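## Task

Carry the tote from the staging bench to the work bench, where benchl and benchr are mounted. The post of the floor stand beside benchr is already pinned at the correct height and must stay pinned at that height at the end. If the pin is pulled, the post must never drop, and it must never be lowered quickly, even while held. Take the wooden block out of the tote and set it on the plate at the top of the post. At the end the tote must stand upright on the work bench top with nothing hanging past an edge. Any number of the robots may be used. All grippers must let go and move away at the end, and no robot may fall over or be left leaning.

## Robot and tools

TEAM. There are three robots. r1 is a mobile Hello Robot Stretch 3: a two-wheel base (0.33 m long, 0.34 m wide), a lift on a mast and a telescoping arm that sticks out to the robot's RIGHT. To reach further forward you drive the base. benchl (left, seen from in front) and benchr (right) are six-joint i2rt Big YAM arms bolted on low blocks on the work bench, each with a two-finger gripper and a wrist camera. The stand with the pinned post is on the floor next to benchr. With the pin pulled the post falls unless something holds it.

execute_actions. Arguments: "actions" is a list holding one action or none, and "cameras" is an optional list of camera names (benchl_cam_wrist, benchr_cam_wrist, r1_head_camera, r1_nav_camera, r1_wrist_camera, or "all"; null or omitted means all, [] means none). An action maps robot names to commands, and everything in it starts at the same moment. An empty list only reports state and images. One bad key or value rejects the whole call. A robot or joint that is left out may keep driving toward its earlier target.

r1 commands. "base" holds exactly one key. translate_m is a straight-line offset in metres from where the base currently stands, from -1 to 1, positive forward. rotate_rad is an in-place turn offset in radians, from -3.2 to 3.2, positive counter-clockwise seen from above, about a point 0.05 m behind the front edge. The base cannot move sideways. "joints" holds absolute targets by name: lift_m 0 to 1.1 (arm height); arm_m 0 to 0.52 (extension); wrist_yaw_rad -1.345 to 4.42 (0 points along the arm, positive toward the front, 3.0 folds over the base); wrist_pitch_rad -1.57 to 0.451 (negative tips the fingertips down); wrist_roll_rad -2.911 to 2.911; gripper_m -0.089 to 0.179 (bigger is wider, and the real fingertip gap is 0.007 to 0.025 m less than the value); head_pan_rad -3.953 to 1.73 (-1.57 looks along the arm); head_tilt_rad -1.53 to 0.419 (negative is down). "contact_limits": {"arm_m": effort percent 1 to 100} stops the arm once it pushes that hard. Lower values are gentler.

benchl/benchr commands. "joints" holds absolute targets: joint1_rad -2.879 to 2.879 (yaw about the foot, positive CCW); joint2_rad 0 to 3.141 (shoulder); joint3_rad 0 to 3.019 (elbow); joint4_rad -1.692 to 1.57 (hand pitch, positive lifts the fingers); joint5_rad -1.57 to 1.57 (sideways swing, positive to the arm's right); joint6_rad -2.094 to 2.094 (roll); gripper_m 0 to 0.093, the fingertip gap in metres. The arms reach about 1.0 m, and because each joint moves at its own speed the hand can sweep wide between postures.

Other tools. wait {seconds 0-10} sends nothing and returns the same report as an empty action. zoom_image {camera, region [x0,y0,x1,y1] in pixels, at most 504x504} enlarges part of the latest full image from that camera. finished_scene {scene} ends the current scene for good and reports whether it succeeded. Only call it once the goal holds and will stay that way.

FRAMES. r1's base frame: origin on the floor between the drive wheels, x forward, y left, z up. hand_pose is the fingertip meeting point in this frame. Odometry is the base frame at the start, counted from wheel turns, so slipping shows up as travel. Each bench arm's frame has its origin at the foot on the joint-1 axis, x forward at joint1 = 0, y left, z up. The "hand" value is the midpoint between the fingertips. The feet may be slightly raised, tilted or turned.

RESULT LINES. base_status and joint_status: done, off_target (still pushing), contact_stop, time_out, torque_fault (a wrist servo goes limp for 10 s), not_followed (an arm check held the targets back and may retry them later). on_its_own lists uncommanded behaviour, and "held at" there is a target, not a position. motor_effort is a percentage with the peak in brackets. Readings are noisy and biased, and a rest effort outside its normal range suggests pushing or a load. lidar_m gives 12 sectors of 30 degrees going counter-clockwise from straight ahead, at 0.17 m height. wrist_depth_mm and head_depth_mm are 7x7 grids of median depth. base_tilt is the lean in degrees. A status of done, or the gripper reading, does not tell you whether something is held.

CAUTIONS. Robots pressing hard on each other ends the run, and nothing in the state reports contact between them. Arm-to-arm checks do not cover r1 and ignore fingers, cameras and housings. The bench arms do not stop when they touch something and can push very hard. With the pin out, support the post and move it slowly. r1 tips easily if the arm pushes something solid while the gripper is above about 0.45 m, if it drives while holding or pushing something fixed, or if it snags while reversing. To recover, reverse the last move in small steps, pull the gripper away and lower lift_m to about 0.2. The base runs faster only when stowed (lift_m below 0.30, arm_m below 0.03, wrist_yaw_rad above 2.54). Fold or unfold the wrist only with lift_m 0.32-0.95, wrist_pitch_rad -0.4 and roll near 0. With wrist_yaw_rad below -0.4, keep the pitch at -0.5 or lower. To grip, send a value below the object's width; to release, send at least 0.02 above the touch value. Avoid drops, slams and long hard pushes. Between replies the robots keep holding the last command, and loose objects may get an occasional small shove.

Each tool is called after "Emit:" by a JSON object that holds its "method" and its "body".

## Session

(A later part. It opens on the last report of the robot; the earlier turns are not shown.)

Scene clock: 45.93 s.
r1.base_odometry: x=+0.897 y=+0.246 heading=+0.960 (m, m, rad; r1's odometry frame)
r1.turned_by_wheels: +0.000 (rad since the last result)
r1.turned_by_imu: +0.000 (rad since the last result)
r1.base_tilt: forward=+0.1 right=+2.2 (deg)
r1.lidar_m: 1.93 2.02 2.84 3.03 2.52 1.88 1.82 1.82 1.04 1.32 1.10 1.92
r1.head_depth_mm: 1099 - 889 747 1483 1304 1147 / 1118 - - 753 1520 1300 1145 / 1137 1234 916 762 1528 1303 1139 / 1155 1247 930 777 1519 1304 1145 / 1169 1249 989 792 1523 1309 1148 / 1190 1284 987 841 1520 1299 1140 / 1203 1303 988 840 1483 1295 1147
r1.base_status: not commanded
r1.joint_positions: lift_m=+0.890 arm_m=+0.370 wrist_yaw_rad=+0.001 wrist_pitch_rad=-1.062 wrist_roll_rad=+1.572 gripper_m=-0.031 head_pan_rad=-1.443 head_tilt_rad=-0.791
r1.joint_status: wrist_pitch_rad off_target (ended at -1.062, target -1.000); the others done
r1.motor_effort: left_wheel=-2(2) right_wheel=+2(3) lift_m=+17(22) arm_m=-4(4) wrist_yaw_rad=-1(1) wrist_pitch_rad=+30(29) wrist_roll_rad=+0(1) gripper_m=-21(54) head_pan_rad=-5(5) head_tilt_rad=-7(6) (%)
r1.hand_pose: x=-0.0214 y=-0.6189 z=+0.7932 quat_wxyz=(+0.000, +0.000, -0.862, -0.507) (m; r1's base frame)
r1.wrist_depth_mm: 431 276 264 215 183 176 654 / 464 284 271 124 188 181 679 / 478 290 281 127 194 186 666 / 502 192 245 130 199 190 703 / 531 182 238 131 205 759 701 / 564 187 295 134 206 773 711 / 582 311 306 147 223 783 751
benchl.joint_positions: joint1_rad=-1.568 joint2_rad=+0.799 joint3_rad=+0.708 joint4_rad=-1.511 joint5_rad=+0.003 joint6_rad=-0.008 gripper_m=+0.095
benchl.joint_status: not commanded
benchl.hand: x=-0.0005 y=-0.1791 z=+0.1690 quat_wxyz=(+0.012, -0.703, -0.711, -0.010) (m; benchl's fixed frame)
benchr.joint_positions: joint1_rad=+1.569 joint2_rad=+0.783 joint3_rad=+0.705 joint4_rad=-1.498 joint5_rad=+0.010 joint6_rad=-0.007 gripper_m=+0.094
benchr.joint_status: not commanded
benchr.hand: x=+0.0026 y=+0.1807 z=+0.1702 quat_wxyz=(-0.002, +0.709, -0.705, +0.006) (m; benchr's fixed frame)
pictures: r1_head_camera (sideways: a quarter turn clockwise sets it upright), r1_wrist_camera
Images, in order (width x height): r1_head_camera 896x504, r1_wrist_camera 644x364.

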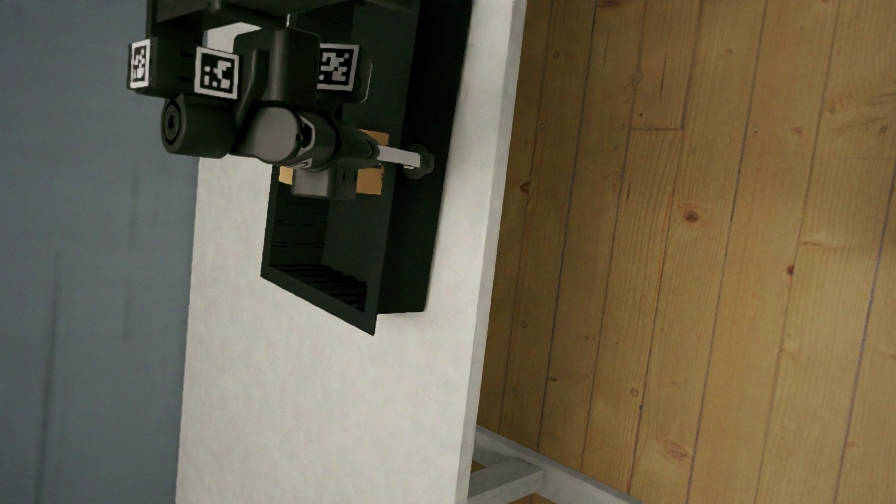

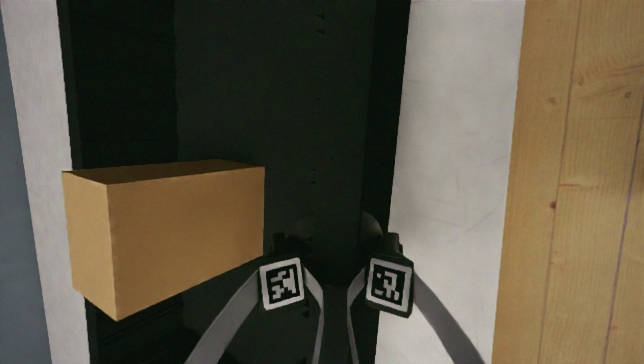

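Emit:
{"method": "execute_actions", "body": {"actions": [{"r1":{"joints":{"lift_m":0.868,"head_pan_rad":-1.62}}}], "cameras": []}}

Emit:
{"method": "execute_actions", "body": {"actions": [{"r1":{"joints":{"gripper_m":0.04,"wrist_pitch_rad":-1.05}}}], "cameras": ["r1_head_camera","r1_wrist_camera","r1_nav_camera"]}}

Scene clock: 47.73 s.
r1.base_odometry: x=+0.897 y=+0.246 heading=+0.960 (m, m, rad; r1's odometry frame)
r1.turned_by_wheels: +0.000 (rad since the last result)
r1.turned_by_imu: +0.000 (rad since the last result)
r1.base_tilt: forward=+0.0 right=+2.2 (deg)
r1.lidar_m: 1.94 2.03 2.84 3.04 2.52 1.88 1.82 1.82 1.04 1.32 1.10 1.92
r1.head_depth_mm: 1144 1253 1029 - - 1280 1134 / 1148 1248 - 773 1512 1298 1140 / 1143 1219 - 773 1511 1302 1135 / 1139 1245 - 781 1506 1303 1145 / 1137 1246 934 788 1511 1305 1140 / 1134 1240 921 796 1509 1299 1143 / 1139 1235 986 818 1522 1306 1143
r1.base_status: not commanded
r1.joint_positions: lift_m=+0.870 arm_m=+0.370 wrist_yaw_rad=+0.001 wrist_pitch_rad=-1.030 wrist_roll_rad=+1.572 gripper_m=-0.031 head_pan_rad=-1.613 head_tilt_rad=-0.791
r1.joint_status: lift_m contact_stop (moved -0.020 of -0.022); the others done
r1.on_its_own: lift_m is slack since a contact_stop, until your next command for it
r1.motor_effort: left_wheel=-2(2) right_wheel=+2(2) lift_m=+19(20) arm_m=-2(4) wrist_yaw_rad=-1(0) wrist_pitch_rad=+14(30) wrist_roll_rad=+0(0) gripper_m=-21(21) head_pan_rad=-6(27) head_tilt_rad=-6(6) (%)
r1.hand_pose: x=-0.0214 y=-0.6261 z=+0.7762 quat_wxyz=(+0.000, +0.000, -0.870, -0.493) (m; r1's base frame)
r1.wrist_depth_mm: 249 278 255 116 174 156 637 / 364 287 261 119 179 161 649 / 383 296 267 123 183 165 666 / 381 195 251 159 189 171 674 / 385 188 242 129 194 175 672 / 572 192 308 131 190 179 693 / 594 315 295 180 211 185 733
benchl.joint_positions: joint1_rad=-1.568 joint2_rad=+0.799 joint3_rad=+0.708 joint4_rad=-1.511 joint5_rad=+0.003 joint6_rad=-0.008 gripper_m=+0.095
benchl.joint_status: not commanded
benchl.hand: x=-0.0005 y=-0.1791 z=+0.1690 quat_wxyz=(+0.012, -0.703, -0.711, -0.010) (m; benchl's fixed frame)
benchr.joint_positions: joint1_rad=+1.569 joint2_rad=+0.783 joint3_rad=+0.705 joint4_rad=-1.498 joint5_rad=+0.010 joint6_rad=-0.007 gripper_m=+0.094
benchr.joint_status: not commanded
benchr.hand: x=+0.0026 y=+0.1807 z=+0.1702 quat_wxyz=(-0.002, +0.709, -0.705, +0.006) (m; benchr's fixed frame)
pictures: none
No camera images: the call's "cameras" was empty. Leave "cameras" out to get every camera's image.

not run: a stop came earlier in this reply.

Emit:
{"method": "execute_actions", "body": {"actions": [{"r1":{"joints":{"gripper_m":0.04,"wrist_pitch_rad":-1.02,"lift_m":0.873}}}], "cameras": ["r1_head_camera","r1_wrist_camera","r1_nav_camera"]}}

Scene clock: 49.43 s.
r1.base_odometry: x=+0.897 y=+0.246 heading=+0.960 (m, m, rad; r1's odometry frame)
r1.turned_by_wheels: +0.000 (rad since the last result)
r1.turned_by_imu: +0.000 (rad since the last result)
r1.base_tilt: forward=+0.1 right=+2.3 (deg)
r1.lidar_m: 1.94 2.03 2.83 3.04 2.52 1.88 1.82 1.82 1.04 1.32 1.10 1.92
r1.head_depth_mm: 1144 1245 1061 - - 1268 1124 / 1146 1242 - 775 1502 1307 1141 / 1141 1226 - 773 1524 1308 1149 / 1140 1248 - 775 1526 1300 1142 / 1139 1245 929 784 1512 1309 1144 / 1134 1242 920 796 1506 1303 1143 / 1133 1242 983 817 1527 1305 1140
r1.base_status: not commanded
r1.joint_positions: lift_m=+0.873 arm_m=+0.370 wrist_yaw_rad=+0.001 wrist_pitch_rad=-1.029 wrist_roll_rad=+1.572 gripper_m=+0.040 head_pan_rad=-1.613 head_tilt_rad=-0.791
r1.joint_status: all done
r1.motor_effort: left_wheel=-2(2) right_wheel=+3(3) lift_m=+24(25) arm_m=-2(2) wrist_yaw_rad=-1(1) wrist_pitch_rad=+4(14) wrist_roll_rad=+0(0) gripper_m=+2(77) head_pan_rad=-5(5) head_tilt_rad=-6(6) (%)
r1.hand_pose: x=-0.0214 y=-0.6264 z=+0.7793 quat_wxyz=(+0.000, +0.000, -0.870, -0.492) (m; r1's base frame)
r1.wrist_depth_mm: 350 277 257 116 175 157 641 / 365 281 265 120 180 163 661 / 497 290 270 125 184 166 673 / 517 194 248 128 190 171 685 / 558 184 237 131 193 178 682 / 565 190 307 135 191 181 730 / 595 310 302 142 210 764 706
benchl.joint_positions: joint1_rad=-1.568 joint2_rad=+0.799 joint3_rad=+0.708 joint4_rad=-1.511 joint5_rad=+0.003 joint6_rad=-0.008 gripper_m=+0.095
benchl.joint_status: not commanded
benchl.hand: x=-0.0005 y=-0.1791 z=+0.1690 quat_wxyz=(+0.012, -0.703, -0.711, -0.010) (m; benchl's fixed frame)
benchr.joint_positions: joint1_rad=+1.569 joint2_rad=+0.783 joint3_rad=+0.705 joint4_rad=-1.498 joint5_rad=+0.010 joint6_rad=-0.007 gripper_m=+0.094
benchr.joint_status: not commanded
benchr.hand: x=+0.0026 y=+0.1807 z=+0.1702 quat_wxyz=(-0.002, +0.709, -0.705, +0.006) (m; benchr's fixed frame)
pictures: r1_head_camera (sideways: a quarter turn clockwise sets it upright), r1_nav_camera (sideways: a quarter turn counterclockwise sets it upright), r1_wrist_camera
Images, in order (width x height): r1_head_camera 896x504, r1_nav_camera 672x504, r1_wrist_camera 644x364.

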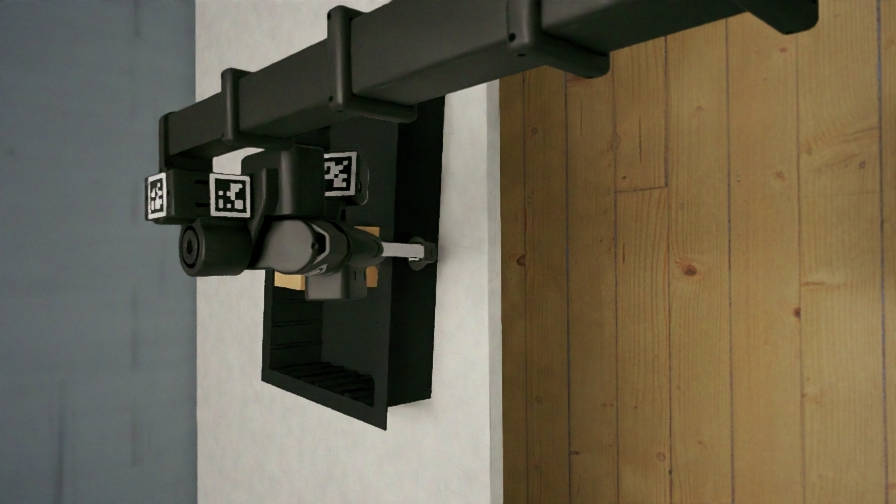

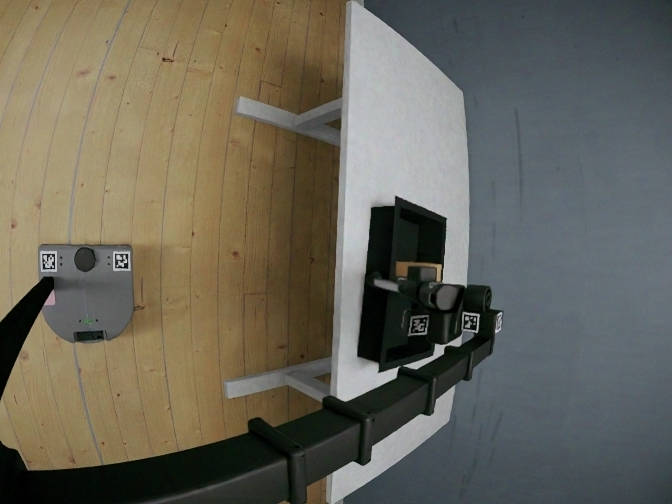

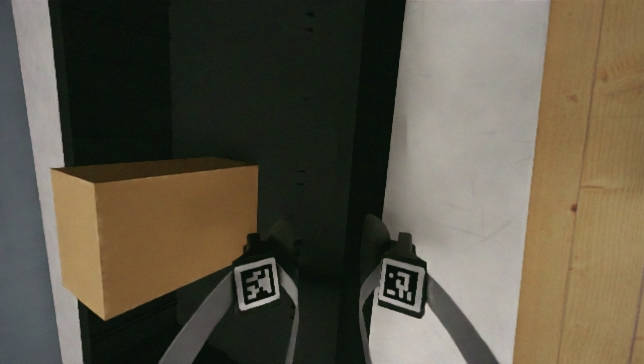

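Emit:
{"method": "execute_actions", "body": {"actions": [{"r1":{"base":{"translate_m":-0.015},"joints":{"gripper_m":0.055,"arm_m":0.366,"lift_m":0.863,"wrist_yaw_rad":-0.04}}}], "cameras": ["r1_wrist_camera"]}}

Emit:
{"method": "execute_actions", "body": {"actions": [{"r1":{"joints":{"gripper_m":-0.033}}}], "cameras": ["r1_wrist_camera"]}}

Emit:
{"method": "execute_actions", "body": {"actions": [{"r1":{"joints":{"lift_m":0.91,"wrist_pitch_rad":-0.95}}}], "cameras": ["r1_head_camera","r1_wrist_camera","r1_nav_camera"]}}

Scene clock: 51.83 s.
r1.base_odometry: x=+0.889 y=+0.234 heading=+0.959 (m, m, rad; r1's odometry frame)
r1.turned_by_wheels: +0.000 (rad since the last result)
r1.turned_by_imu: +0.000 (rad since the last result)
r1.base_tilt: forward=+0.1 right=+2.3 (deg)
r1.lidar_m: 1.96 2.04 2.85 3.04 2.50 1.86 1.81 1.81 1.03 1.32 1.11 1.92
r1.head_depth_mm: 1142 1247 1023 - - 1276 1125 / 1141 1252 - 772 1511 1301 1141 / 1138 1231 - 773 1510 1309 1147 / 1139 1243 - 773 1525 1298 1142 / 1134 1235 930 782 1512 1297 1148 / 1127 1252 921 789 1512 1301 1146 / 1133 1244 983 795 1511 1303 1146
r1.base_status: done
r1.joint_positions: lift_m=+0.863 arm_m=+0.366 wrist_yaw_rad=-0.037 wrist_pitch_rad=-1.028 wrist_roll_rad=+1.572 gripper_m=+0.055 head_pan_rad=-1.613 head_tilt_rad=-0.791
r1.joint_status: all done
r1.motor_effort: left_wheel=-2(4) right_wheel=+3(4) lift_m=+13(21) arm_m=-5(5) wrist_yaw_rad=-3(2) wrist_pitch_rad=+4(4) wrist_roll_rad=+0(1) gripper_m=+1(60) head_pan_rad=-5(5) head_tilt_rad=-6(6) (%)
r1.hand_pose: x=-0.0257 y=-0.6226 z=+0.7701 quat_wxyz=(-0.009, -0.017, -0.870, -0.492) (m; r1's base frame)
r1.wrist_depth_mm: 245 277 242 112 168 156 620 / 253 287 252 114 174 159 655 / 261 295 260 118 179 161 664 / 393 289 257 152 184 165 681 / 188 191 236 128 182 171 672 / 191 190 229 131 - 175 702 / 563 191 290 136 196 756 708
benchl.joint_positions: joint1_rad=-1.568 joint2_rad=+0.799 joint3_rad=+0.708 joint4_rad=-1.511 joint5_rad=+0.003 joint6_rad=-0.008 gripper_m=+0.095
benchl.joint_status: not commanded
benchl.hand: x=-0.0005 y=-0.1791 z=+0.1690 quat_wxyz=(+0.012, -0.703, -0.711, -0.010) (m; benchl's fixed frame)
benchr.joint_positions: joint1_rad=+1.569 joint2_rad=+0.783 joint3_rad=+0.705 joint4_rad=-1.498 joint5_rad=+0.010 joint6_rad=-0.007 gripper_m=+0.094
benchr.joint_status: not commanded
benchr.hand: x=+0.0026 y=+0.1807 z=+0.1702 quat_wxyz=(-0.002, +0.709, -0.705, +0.006) (m; benchr's fixed frame)
pictures: r1_wrist_camera
Images, in order (width x height): r1_wrist_camera 644x364.

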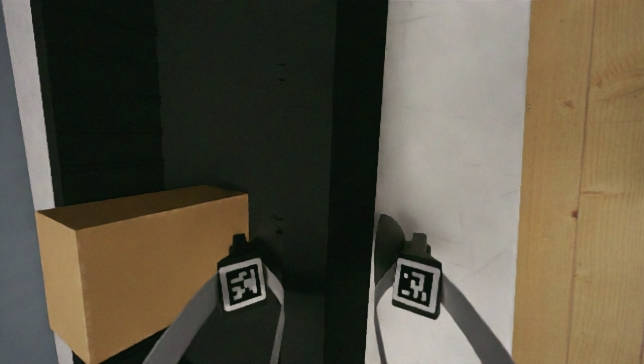

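Scene clock: 53.20 s.
r1.base_odometry: x=+0.889 y=+0.234 heading=+0.959 (m, m, rad; r1's odometry frame)
r1.turned_by_wheels: +0.000 (rad since the last result)
r1.turned_by_imu: +0.000 (rad since the last result)
r1.base_tilt: forward=+0.1 right=+2.2 (deg)
r1.lidar_m: 1.95 2.04 2.85 3.04 2.50 1.87 1.81 1.82 1.03 1.32 1.11 1.92
r1.head_depth_mm: 1145 1253 1028 - - 1274 1122 / 1138 1255 - 774 1523 1303 1143 / 1136 1218 - 775 1508 1303 1139 / 1136 1236 - 777 1520 1299 1149 / 1141 1244 926 783 1525 1303 1146 / 1133 1241 916 793 1513 1307 1142 / 1131 1245 992 795 1518 1299 1139
r1.base_status: not commanded
r1.joint_positions: lift_m=+0.863 arm_m=+0.366 wrist_yaw_rad=-0.041 wrist_pitch_rad=-1.016 wrist_roll_rad=+1.576 gripper_m=-0.032 head_pan_rad=-1.613 head_tilt_rad=-0.791
r1.joint_status: all done
r1.motor_effort: left_wheel=-2(2) right_wheel=+3(3) lift_m=+13(13) arm_m=-2(4) wrist_yaw_rad=+1(2) wrist_pitch_rad=-2(4) wrist_roll_rad=-2(2) gripper_m=-23(98) head_pan_rad=-6(5) head_tilt_rad=-6(7) (%)
r1.hand_pose: x=-0.0262 y=-0.6254 z=+0.7715 quat_wxyz=(-0.012, -0.019, -0.873, -0.486) (m; r1's base frame)
r1.wrist_depth_mm: 252 282 251 113 171 155 623 / 370 285 262 118 176 158 644 / 513 291 268 122 180 163 661 / 539 286 261 125 184 167 685 / 376 191 238 124 187 171 685 / 563 188 227 128 187 174 682 / 577 197 296 135 205 178 713
benchl.joint_positions: joint1_rad=-1.568 joint2_rad=+0.799 joint3_rad=+0.708 joint4_rad=-1.511 joint5_rad=+0.003 joint6_rad=-0.008 gripper_m=+0.095
benchl.joint_status: not commanded
benchl.hand: x=-0.0005 y=-0.1791 z=+0.1690 quat_wxyz=(+0.012, -0.703, -0.711, -0.010) (m; benchl's fixed frame)
benchr.joint_positions: joint1_rad=+1.569 joint2_rad=+0.783 joint3_rad=+0.705 joint4_rad=-1.498 joint5_rad=+0.010 joint6_rad=-0.007 gripper_m=+0.094
benchr.joint_status: not commanded
benchr.hand: x=+0.0026 y=+0.1807 z=+0.1702 quat_wxyz=(-0.002, +0.709, -0.705, +0.006) (m; benchr's fixed frame)
pictures: r1_wrist_camera
Images, in order (width x height): r1_wrist_camera 644x364.

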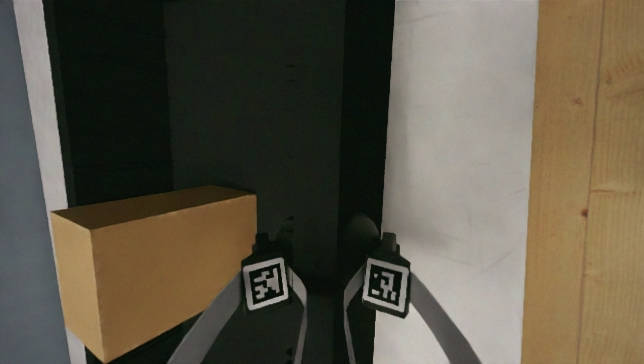

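Scene clock: 54.50 s.
r1.base_odometry: x=+0.889 y=+0.234 heading=+0.959 (m, m, rad; r1's odometry frame)
r1.turned_by_wheels: +0.000 (rad since the last result)
r1.turned_by_imu: +0.000 (rad since the last result)
r1.base_tilt: forward=+0.1 right=+2.3 (deg)
r1.lidar_m: 1.95 2.04 2.85 3.02 2.50 1.86 1.81 1.82 1.03 1.31 1.11 1.91
r1.head_depth_mm: 1147 1240 - - 1456 1312 1146 / 1139 - 854 785 1511 1304 1142 / 1114 - 736 774 1517 1303 1142 / 1141 - 778 772 1505 1305 1142 / 1137 1250 906 774 1516 1311 1139 / 1130 1235 898 762 1515 1315 1145 / 1130 1241 984 795 1513 1300 1138
r1.base_status: not commanded
r1.joint_positions: lift_m=+0.909 arm_m=+0.366 wrist_yaw_rad=-0.042 wrist_pitch_rad=-1.016 wrist_roll_rad=+1.573 gripper_m=-0.026 head_pan_rad=-1.613 head_tilt_rad=-0.791
r1.joint_status: wrist_pitch_rad off_target (ended at -1.016, target -0.950); the others done
r1.on_its_own: gripper_m is held at -0.027, not at your -0.033, by its stall guard, which is still easing
r1.motor_effort: left_wheel=-2(3) right_wheel=+2(4) lift_m=+29(29) arm_m=-2(2) wrist_yaw_rad=+1(2) wrist_pitch_rad=+32(31) wrist_roll_rad=-1(2) gripper_m=-22(25) head_pan_rad=-5(6) head_tilt_rad=-6(6) (%)
r1.hand_pose: x=-0.0263 y=-0.6253 z=+0.8175 quat_wxyz=(-0.011, -0.019, -0.873, -0.487) (m; r1's base frame)
r1.wrist_depth_mm: 546 274 267 127 206 191 671 / 557 294 294 130 211 197 675 / 555 306 308 151 214 202 686 / 573 311 318 151 220 206 704 / 589 226 242 133 226 209 713 / 593 203 223 133 224 214 728 / 605 210 325 152 216 784 747
benchl.joint_positions: joint1_rad=-1.568 joint2_rad=+0.799 joint3_rad=+0.708 joint4_rad=-1.511 joint5_rad=+0.003 joint6_rad=-0.008 gripper_m=+0.095
benchl.joint_status: not commanded
benchl.hand: x=-0.0005 y=-0.1791 z=+0.1690 quat_wxyz=(+0.012, -0.703, -0.711, -0.010) (m; benchl's fixed frame)
benchr.joint_positions: joint1_rad=+1.569 joint2_rad=+0.783 joint3_rad=+0.705 joint4_rad=-1.498 joint5_rad=+0.010 joint6_rad=-0.007 gripper_m=+0.094
benchr.joint_status: not commanded
benchr.hand: x=+0.0026 y=+0.1807 z=+0.1702 quat_wxyz=(-0.002, +0.709, -0.705, +0.006) (m; benchr's fixed frame)
pictures: r1_head_camera (sideways: a quarter turn clockwise sets it upright), r1_nav_camera (sideways: a quarter turn counterclockwise sets it upright), r1_wrist_camera
Images, in order (width x height): r1_head_camera 896x504, r1_nav_camera 672x504, r1_wrist_camera 644x364.

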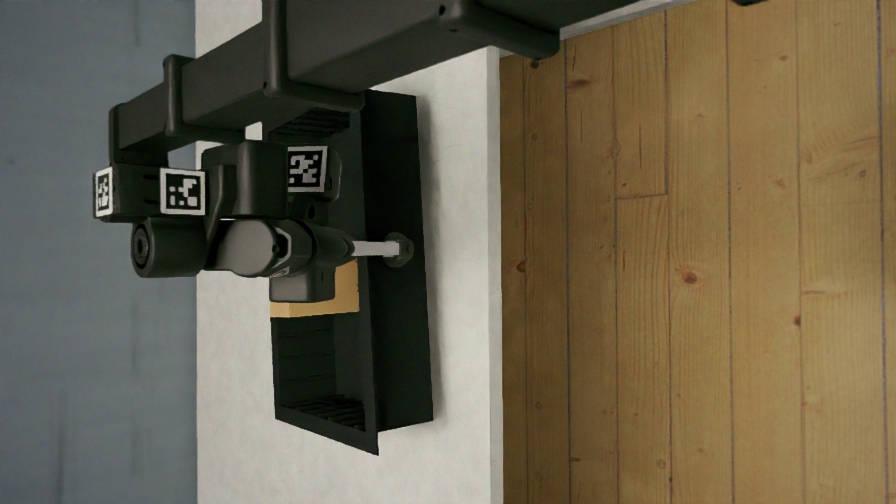

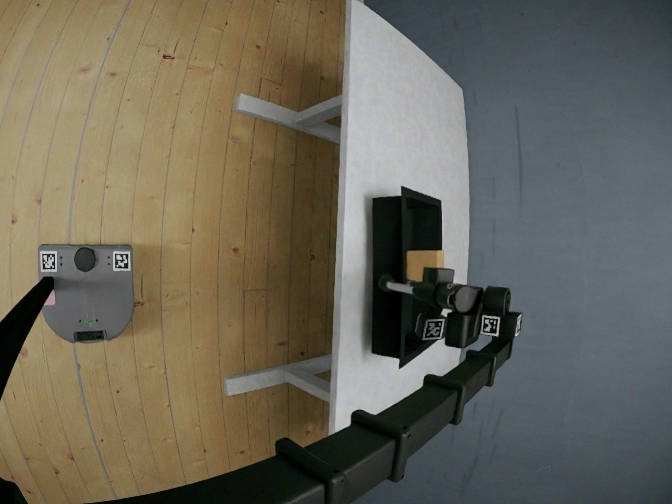

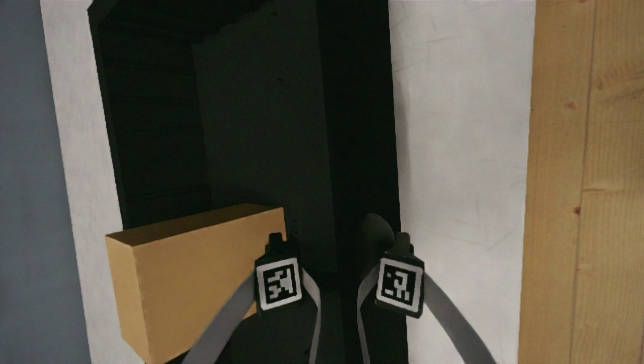

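Emit:
{"method": "execute_actions", "body": {"actions": [{"r1":{"joints":{"lift_m":0.875,"wrist_pitch_rad":-1.0}}}], "cameras": []}}

Emit:
{"method": "execute_actions", "body": {"actions": [{"r1":{"joints":{"gripper_m":0.09,"lift_m":0.875}}}], "cameras": ["r1_wrist_camera"]}}

Emit:
{"method": "execute_actions", "body": {"actions": [{"r1":{"joints":{"wrist_pitch_rad":-1.3,"arm_m":0.27,"lift_m":0.885}}}], "cameras": ["r1_head_camera","r1_wrist_camera"]}}

Scene clock: 58.37 s.
r1.base_odometry: x=+0.889 y=+0.234 heading=+0.959 (m, m, rad; r1's odometry frame)
r1.turned_by_wheels: +0.000 (rad since the last result)
r1.turned_by_imu: -0.001 (rad since the last result)
r1.base_tilt: forward=+0.1 right=+2.3 (deg)
r1.lidar_m: 1.96 2.05 2.86 3.02 2.50 1.86 1.81 1.82 1.03 1.32 1.11 1.92
r1.head_depth_mm: 1139 1242 1062 - - 1274 1125 / 1141 1253 - 780 1522 1304 1140 / 1144 1220 - 776 1508 1298 1140 / 1141 1243 - 775 1506 1302 1143 / 1139 1243 917 773 1522 1305 1145 / 1134 1242 914 769 1508 1306 1140 / 1136 1241 987 793 1517 1300 1145
r1.base_status: not commanded
r1.joint_positions: lift_m=+0.875 arm_m=+0.366 wrist_yaw_rad=-0.041 wrist_pitch_rad=-1.045 wrist_roll_rad=+1.572 gripper_m=-0.026 head_pan_rad=-1.613 head_tilt_rad=-0.791
r1.joint_status: all done
r1.on_its_own: gripper_m is held at -0.027, not at your -0.033, by its stall guard, which is not easing now
r1.motor_effort: left_wheel=-1(2) right_wheel=+2(2) lift_m=+15(27) arm_m=-2(2) wrist_yaw_rad=+1(1) wrist_pitch_rad=+22(32) wrist_roll_rad=-1(0) gripper_m=-22(24) head_pan_rad=-6(6) head_tilt_rad=-6(6) (%)
r1.hand_pose: x=-0.0260 y=-0.6186 z=+0.7801 quat_wxyz=(-0.010, -0.018, -0.866, -0.499) (m; r1's base frame)
r1.wrist_depth_mm: 251 276 252 122 182 167 661 / 259 293 259 124 184 171 656 / 368 296 271 125 186 174 674 / 500 298 278 127 189 178 682 / 517 200 245 127 192 182 705 / 567 179 226 128 191 740 700 / 570 181 280 174 205 787 713
benchl.joint_positions: joint1_rad=-1.568 joint2_rad=+0.799 joint3_rad=+0.708 joint4_rad=-1.511 joint5_rad=+0.003 joint6_rad=-0.008 gripper_m=+0.095
benchl.joint_status: not commanded
benchl.hand: x=-0.0005 y=-0.1791 z=+0.1690 quat_wxyz=(+0.012, -0.703, -0.711, -0.010) (m; benchl's fixed frame)
benchr.joint_positions: joint1_rad=+1.569 joint2_rad=+0.783 joint3_rad=+0.705 joint4_rad=-1.498 joint5_rad=+0.010 joint6_rad=-0.007 gripper_m=+0.094
benchr.joint_status: not commanded
benchr.hand: x=+0.0026 y=+0.1807 z=+0.1702 quat_wxyz=(-0.002, +0.709, -0.705, +0.006) (m; benchr's fixed frame)
pictures: none
No camera images: the call's "cameras" was empty. Leave "cameras" out to get every camera's image.

Scene clock: 60.03 s.
r1.base_odometry: x=+0.889 y=+0.234 heading=+0.959 (m, m, rad; r1's odometry frame)
r1.turned_by_wheels: +0.000 (rad since the last result)
r1.turned_by_imu: +0.000 (rad since the last result)
r1.base_tilt: forward=+0.0 right=+2.3 (deg)
r1.lidar_m: 1.96 2.04 2.85 3.04 2.50 1.86 1.81 1.82 1.03 1.32 1.11 1.92
r1.head_depth_mm: 1140 1243 1063 - - 1279 1125 / 1140 1253 - 789 1511 1305 1142 / 1137 1222 - 774 1515 1305 1144 / 1140 1242 - 774 1521 1305 1144 / 1135 1248 914 773 1504 1302 1141 / 1137 1238 915 772 1527 1306 1140 / 1137 1243 986 791 1520 1304 1136
r1.base_status: not commanded
r1.joint_positions: lift_m=+0.875 arm_m=+0.366 wrist_yaw_rad=-0.041 wrist_pitch_rad=-1.009 wrist_roll_rad=+1.572 gripper_m=+0.090 head_pan_rad=-1.613 head_tilt_rad=-0.791
r1.joint_status: all done
r1.motor_effort: left_wheel=-2(2) right_wheel=+3(2) lift_m=+15(16) arm_m=-2(2) wrist_yaw_rad=+1(1) wrist_pitch_rad=+4(21) wrist_roll_rad=+0(1) gripper_m=+1(81) head_pan_rad=-5(5) head_tilt_rad=-6(6) (%)
r1.hand_pose: x=-0.0263 y=-0.6268 z=+0.7841 quat_wxyz=(-0.010, -0.019, -0.875, -0.484) (m; r1's base frame)
r1.wrist_depth_mm: 488 273 260 124 181 164 643 / 513 291 276 127 184 165 657 / 534 295 284 131 188 170 673 / 556 298 293 166 193 173 676 / 566 199 257 167 195 180 695 / 580 185 253 137 197 180 692 / 588 195 298 141 200 188 727
benchl.joint_positions: joint1_rad=-1.568 joint2_rad=+0.799 joint3_rad=+0.708 joint4_rad=-1.511 joint5_rad=+0.003 joint6_rad=-0.008 gripper_m=+0.095
benchl.joint_status: not commanded
benchl.hand: x=-0.0005 y=-0.1791 z=+0.1690 quat_wxyz=(+0.012, -0.703, -0.711, -0.010) (m; benchl's fixed frame)
benchr.joint_positions: joint1_rad=+1.569 joint2_rad=+0.783 joint3_rad=+0.705 joint4_rad=-1.498 joint5_rad=+0.010 joint6_rad=-0.007 gripper_m=+0.094
benchr.joint_status: not commanded
benchr.hand: x=+0.0026 y=+0.1807 z=+0.1702 quat_wxyz=(-0.002, +0.709, -0.705, +0.006) (m; benchr's fixed frame)
pictures: r1_wrist_camera
Images, in order (width x height): r1_wrist_camera 644x364.

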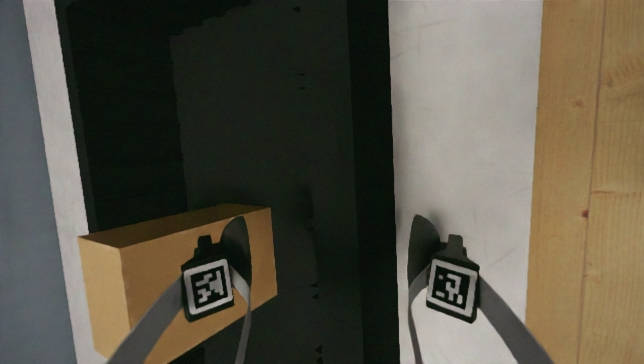

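Scene clock: 61.97 s.
r1.base_odometry: x=+0.889 y=+0.234 heading=+0.959 (m, m, rad; r1's odometry frame)
r1.turned_by_wheels: +0.000 (rad since the last result)
r1.turned_by_imu: +0.000 (rad since the last result)
r1.base_tilt: forward=+0.1 right=+2.2 (deg)
r1.lidar_m: 1.95 2.04 2.86 3.04 2.50 1.86 1.81 1.82 1.03 1.32 1.11 1.91
r1.head_depth_mm: 1149 1252 1021 - 1518 1283 1142 / 1142 1254 - 701 1511 1307 1146 / 1147 1246 - 690 1516 1294 1146 / 1137 1239 - 680 1486 1302 1146 / 1138 1232 871 740 1499 1298 1143 / 1139 1247 871 746 1513 1302 1145 / 1136 1229 983 766 1524 1299 1135
r1.base_status: not commanded
r1.joint_positions: lift_m=+0.885 arm_m=+0.270 wrist_yaw_rad=-0.041 wrist_pitch_rad=-1.287 wrist_roll_rad=+1.572 gripper_m=+0.090 head_pan_rad=-1.613 head_tilt_rad=-0.791
r1.joint_status: all done
r1.motor_effort: left_wheel=-1(3) right_wheel=+2(4) lift_m=+23(27) arm_m=-5(6) wrist_yaw_rad=+1(0) wrist_pitch_rad=-6(19) wrist_roll_rad=-1(0) gripper_m=-1(4) head_pan_rad=-6(5) head_tilt_rad=-6(6) (%)
r1.hand_pose: x=-0.0235 y=-0.4637 z=+0.7707 quat_wxyz=(-0.013, -0.017, -0.800, -0.600) (m; r1's base frame)
r1.wrist_depth_mm: 258 237 123 860 815 749 690 / 265 245 125 882 858 765 - / 271 252 129 882 838 797 - / 279 258 132 932 852 781 728 / 208 229 135 935 906 820 767 / 172 207 135 957 950 834 760 / 174 265 252 - 926 851 788
benchl.joint_positions: joint1_rad=-1.568 joint2_rad=+0.799 joint3_rad=+0.708 joint4_rad=-1.511 joint5_rad=+0.003 joint6_rad=-0.008 gripper_m=+0.095
benchl.joint_status: not commanded
benchl.hand: x=-0.0005 y=-0.1791 z=+0.1690 quat_wxyz=(+0.012, -0.703, -0.711, -0.010) (m; benchl's fixed frame)
benchr.joint_positions: joint1_rad=+1.569 joint2_rad=+0.783 joint3_rad=+0.705 joint4_rad=-1.498 joint5_rad=+0.010 joint6_rad=-0.007 gripper_m=+0.094
benchr.joint_status: not commanded
benchr.hand: x=+0.0026 y=+0.1807 z=+0.1702 quat_wxyz=(-0.002, +0.709, -0.705, +0.006) (m; benchr's fixed frame)
pictures: r1_head_camera (sideways: a quarter turn clockwise sets it upright), r1_wrist_camera
Images, in order (width x height): r1_head_camera 896x504, r1_wrist_camera 644x364.

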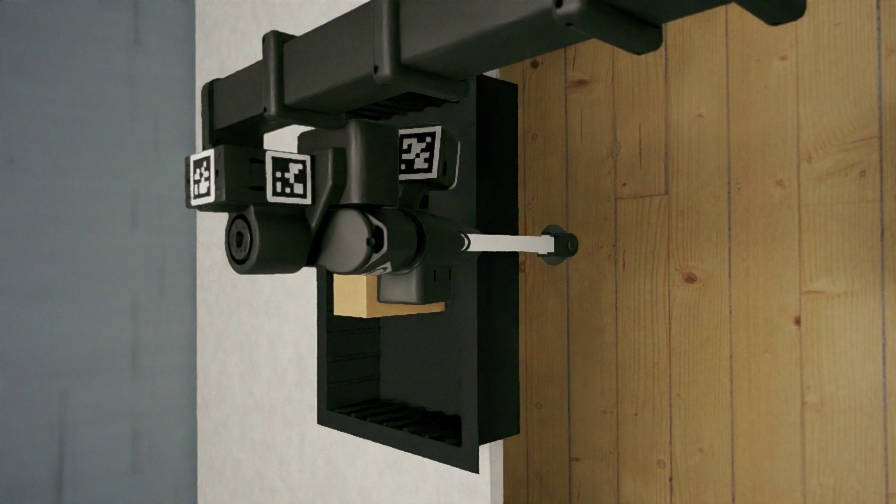

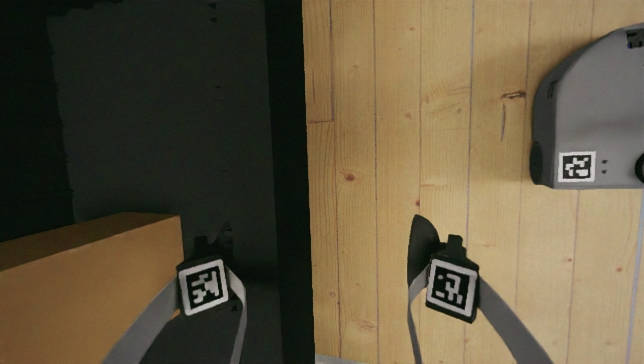

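Emit:
{"method": "execute_actions", "body": {"actions": [{"r1":{"joints":{"lift_m":1.0,"arm_m":0.285}}}], "cameras": []}}

Emit:
{"method": "execute_actions", "body": {"actions": [{"r1":{"base":{"translate_m":0.028},"joints":{"gripper_m":0.12,"wrist_pitch_rad":-1.56,"arm_m":0.485}}}], "cameras": ["r1_head_camera","r1_wrist_camera"]}}

Scene clock: 64.53 s.
r1.base_odometry: x=+0.889 y=+0.234 heading=+0.959 (m, m, rad; r1's odometry frame)
r1.turned_by_wheels: +0.000 (rad since the last result)
r1.turned_by_imu: +0.000 (rad since the last result)
r1.base_tilt: forward=+0.0 right=+2.3 (deg)
r1.lidar_m: 1.95 2.05 2.86 3.04 2.50 1.86 1.81 1.82 1.03 1.31 1.11 1.92
r1.head_depth_mm: - 1231 995 818 1479 1301 1143 / - 1205 867 733 1514 1300 1135 / - - 854 792 1513 1303 1142 / - - - 739 1517 1298 1148 / 1136 1241 853 757 1514 1309 1141 / 1130 1246 869 747 1514 1305 1141 / 1137 1240 986 763 1513 1299 1141
r1.base_status: not commanded
r1.joint_positions: lift_m=+1.000 arm_m=+0.285 wrist_yaw_rad=-0.041 wrist_pitch_rad=-1.298 wrist_roll_rad=+1.572 gripper_m=+0.090 head_pan_rad=-1.613 head_tilt_rad=-0.791
r1.joint_status: all done
r1.motor_effort: left_wheel=-1(2) right_wheel=+2(2) lift_m=+25(27) arm_m=+3(3) wrist_yaw_rad=+1(1) wrist_pitch_rad=-1(6) wrist_roll_rad=-1(1) gripper_m=+0(1) head_pan_rad=-5(5) head_tilt_rad=-6(6) (%)
r1.hand_pose: x=-0.0234 y=-0.4751 z=+0.8850 quat_wxyz=(-0.013, -0.017, -0.796, -0.605) (m; r1's base frame)
r1.wrist_depth_mm: 413 298 302 284 939 856 779 / 430 339 346 317 899 862 - / 433 339 349 322 926 880 - / 457 342 351 334 - 895 824 / 468 261 296 340 - 899 826 / 480 319 370 349 - 918 842 / 506 379 379 359 - 962 912
benchl.joint_positions: joint1_rad=-1.568 joint2_rad=+0.799 joint3_rad=+0.708 joint4_rad=-1.511 joint5_rad=+0.003 joint6_rad=-0.008 gripper_m=+0.095
benchl.joint_status: not commanded
benchl.hand: x=-0.0005 y=-0.1791 z=+0.1690 quat_wxyz=(+0.012, -0.703, -0.711, -0.010) (m; benchl's fixed frame)
benchr.joint_positions: joint1_rad=+1.569 joint2_rad=+0.783 joint3_rad=+0.705 joint4_rad=-1.498 joint5_rad=+0.010 joint6_rad=-0.007 gripper_m=+0.094
benchr.joint_status: not commanded
benchr.hand: x=+0.0026 y=+0.1807 z=+0.1702 quat_wxyz=(-0.002, +0.709, -0.705, +0.006) (m; benchr's fixed frame)
pictures: none
No camera images: the call's "cameras" was empty. Leave "cameras" out to get every camera's image.

Scene clock: 67.23 s.
r1.base_odometry: x=+0.905 y=+0.257 heading=+0.959 (m, m, rad; r1's odometry frame)
r1.turned_by_wheels: +0.000 (rad since the last result)
r1.turned_by_imu: +0.000 (rad since the last result)
r1.base_tilt: forward=+0.1 right=+2.3 (deg)
r1.lidar_m: 1.92 2.01 2.83 3.14 2.54 1.89 1.83 1.82 1.04 1.32 1.09 1.91
r1.head_depth_mm: - 1221 988 754 1483 1308 1139 / 1181 1249 878 788 1515 1298 1145 / 1181 1225 879 795 1525 1301 1146 / - 1201 829 738 1522 1300 1143 / 1131 1246 874 788 1516 1297 1143 / 1142 1251 955 707 1522 1307 1135 / 1131 1237 990 816 1502 1303 1148
r1.base_status: done
r1.joint_positions: lift_m=+1.000 arm_m=+0.485 wrist_yaw_rad=-0.041 wrist_pitch_rad=-1.553 wrist_roll_rad=+1.572 gripper_m=+0.120 head_pan_rad=-1.613 head_tilt_rad=-0.791
r1.joint_status: all done
r1.motor_effort: left_wheel=-2(4) right_wheel=+3(6) lift_m=+25(25) arm_m=+4(5) wrist_yaw_rad=+0(1) wrist_pitch_rad=-3(3) wrist_roll_rad=+0(1) gripper_m=+1(82) head_pan_rad=-6(5) head_tilt_rad=-6(6) (%)
r1.hand_pose: x=-0.0207 y=-0.6098 z=+0.8817 quat_wxyz=(-0.015, -0.015, -0.713, -0.701) (m; r1's base frame)
r1.wrist_depth_mm: 309 249 296 296 290 231 918 / 318 244 303 300 293 214 - / 323 319 309 305 303 218 - / 327 324 285 218 315 237 - / 336 334 274 201 318 - - / 347 337 333 324 329 - - / 358 347 333 338 332 258 -
benchl.joint_positions: joint1_rad=-1.568 joint2_rad=+0.799 joint3_rad=+0.708 joint4_rad=-1.511 joint5_rad=+0.003 joint6_rad=-0.008 gripper_m=+0.095
benchl.joint_status: not commanded
benchl.hand: x=-0.0005 y=-0.1791 z=+0.1690 quat_wxyz=(+0.012, -0.703, -0.711, -0.010) (m; benchl's fixed frame)
benchr.joint_positions: joint1_rad=+1.569 joint2_rad=+0.783 joint3_rad=+0.705 joint4_rad=-1.498 joint5_rad=+0.010 joint6_rad=-0.007 gripper_m=+0.094
benchr.joint_status: not commanded
benchr.hand: x=+0.0026 y=+0.1807 z=+0.1702 quat_wxyz=(-0.002, +0.709, -0.705, +0.006) (m; benchr's fixed frame)
pictures: r1_head_camera (sideways: a quarter turn clockwise sets it upright), r1_wrist_camera
Images, in order (width x height): r1_head_camera 896x504, r1_wrist_camera 644x364.

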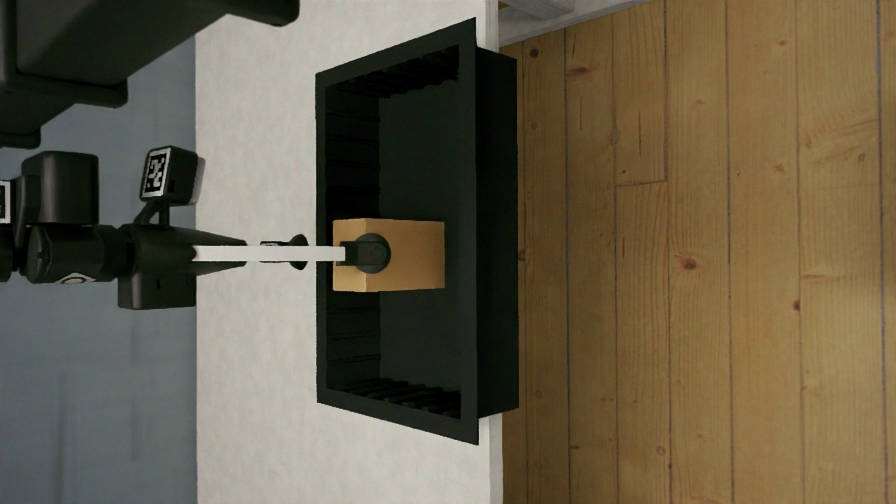

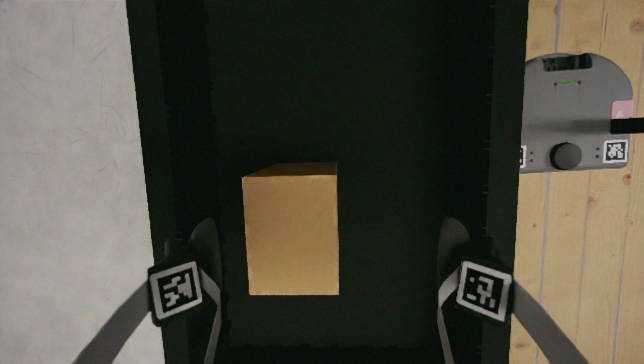

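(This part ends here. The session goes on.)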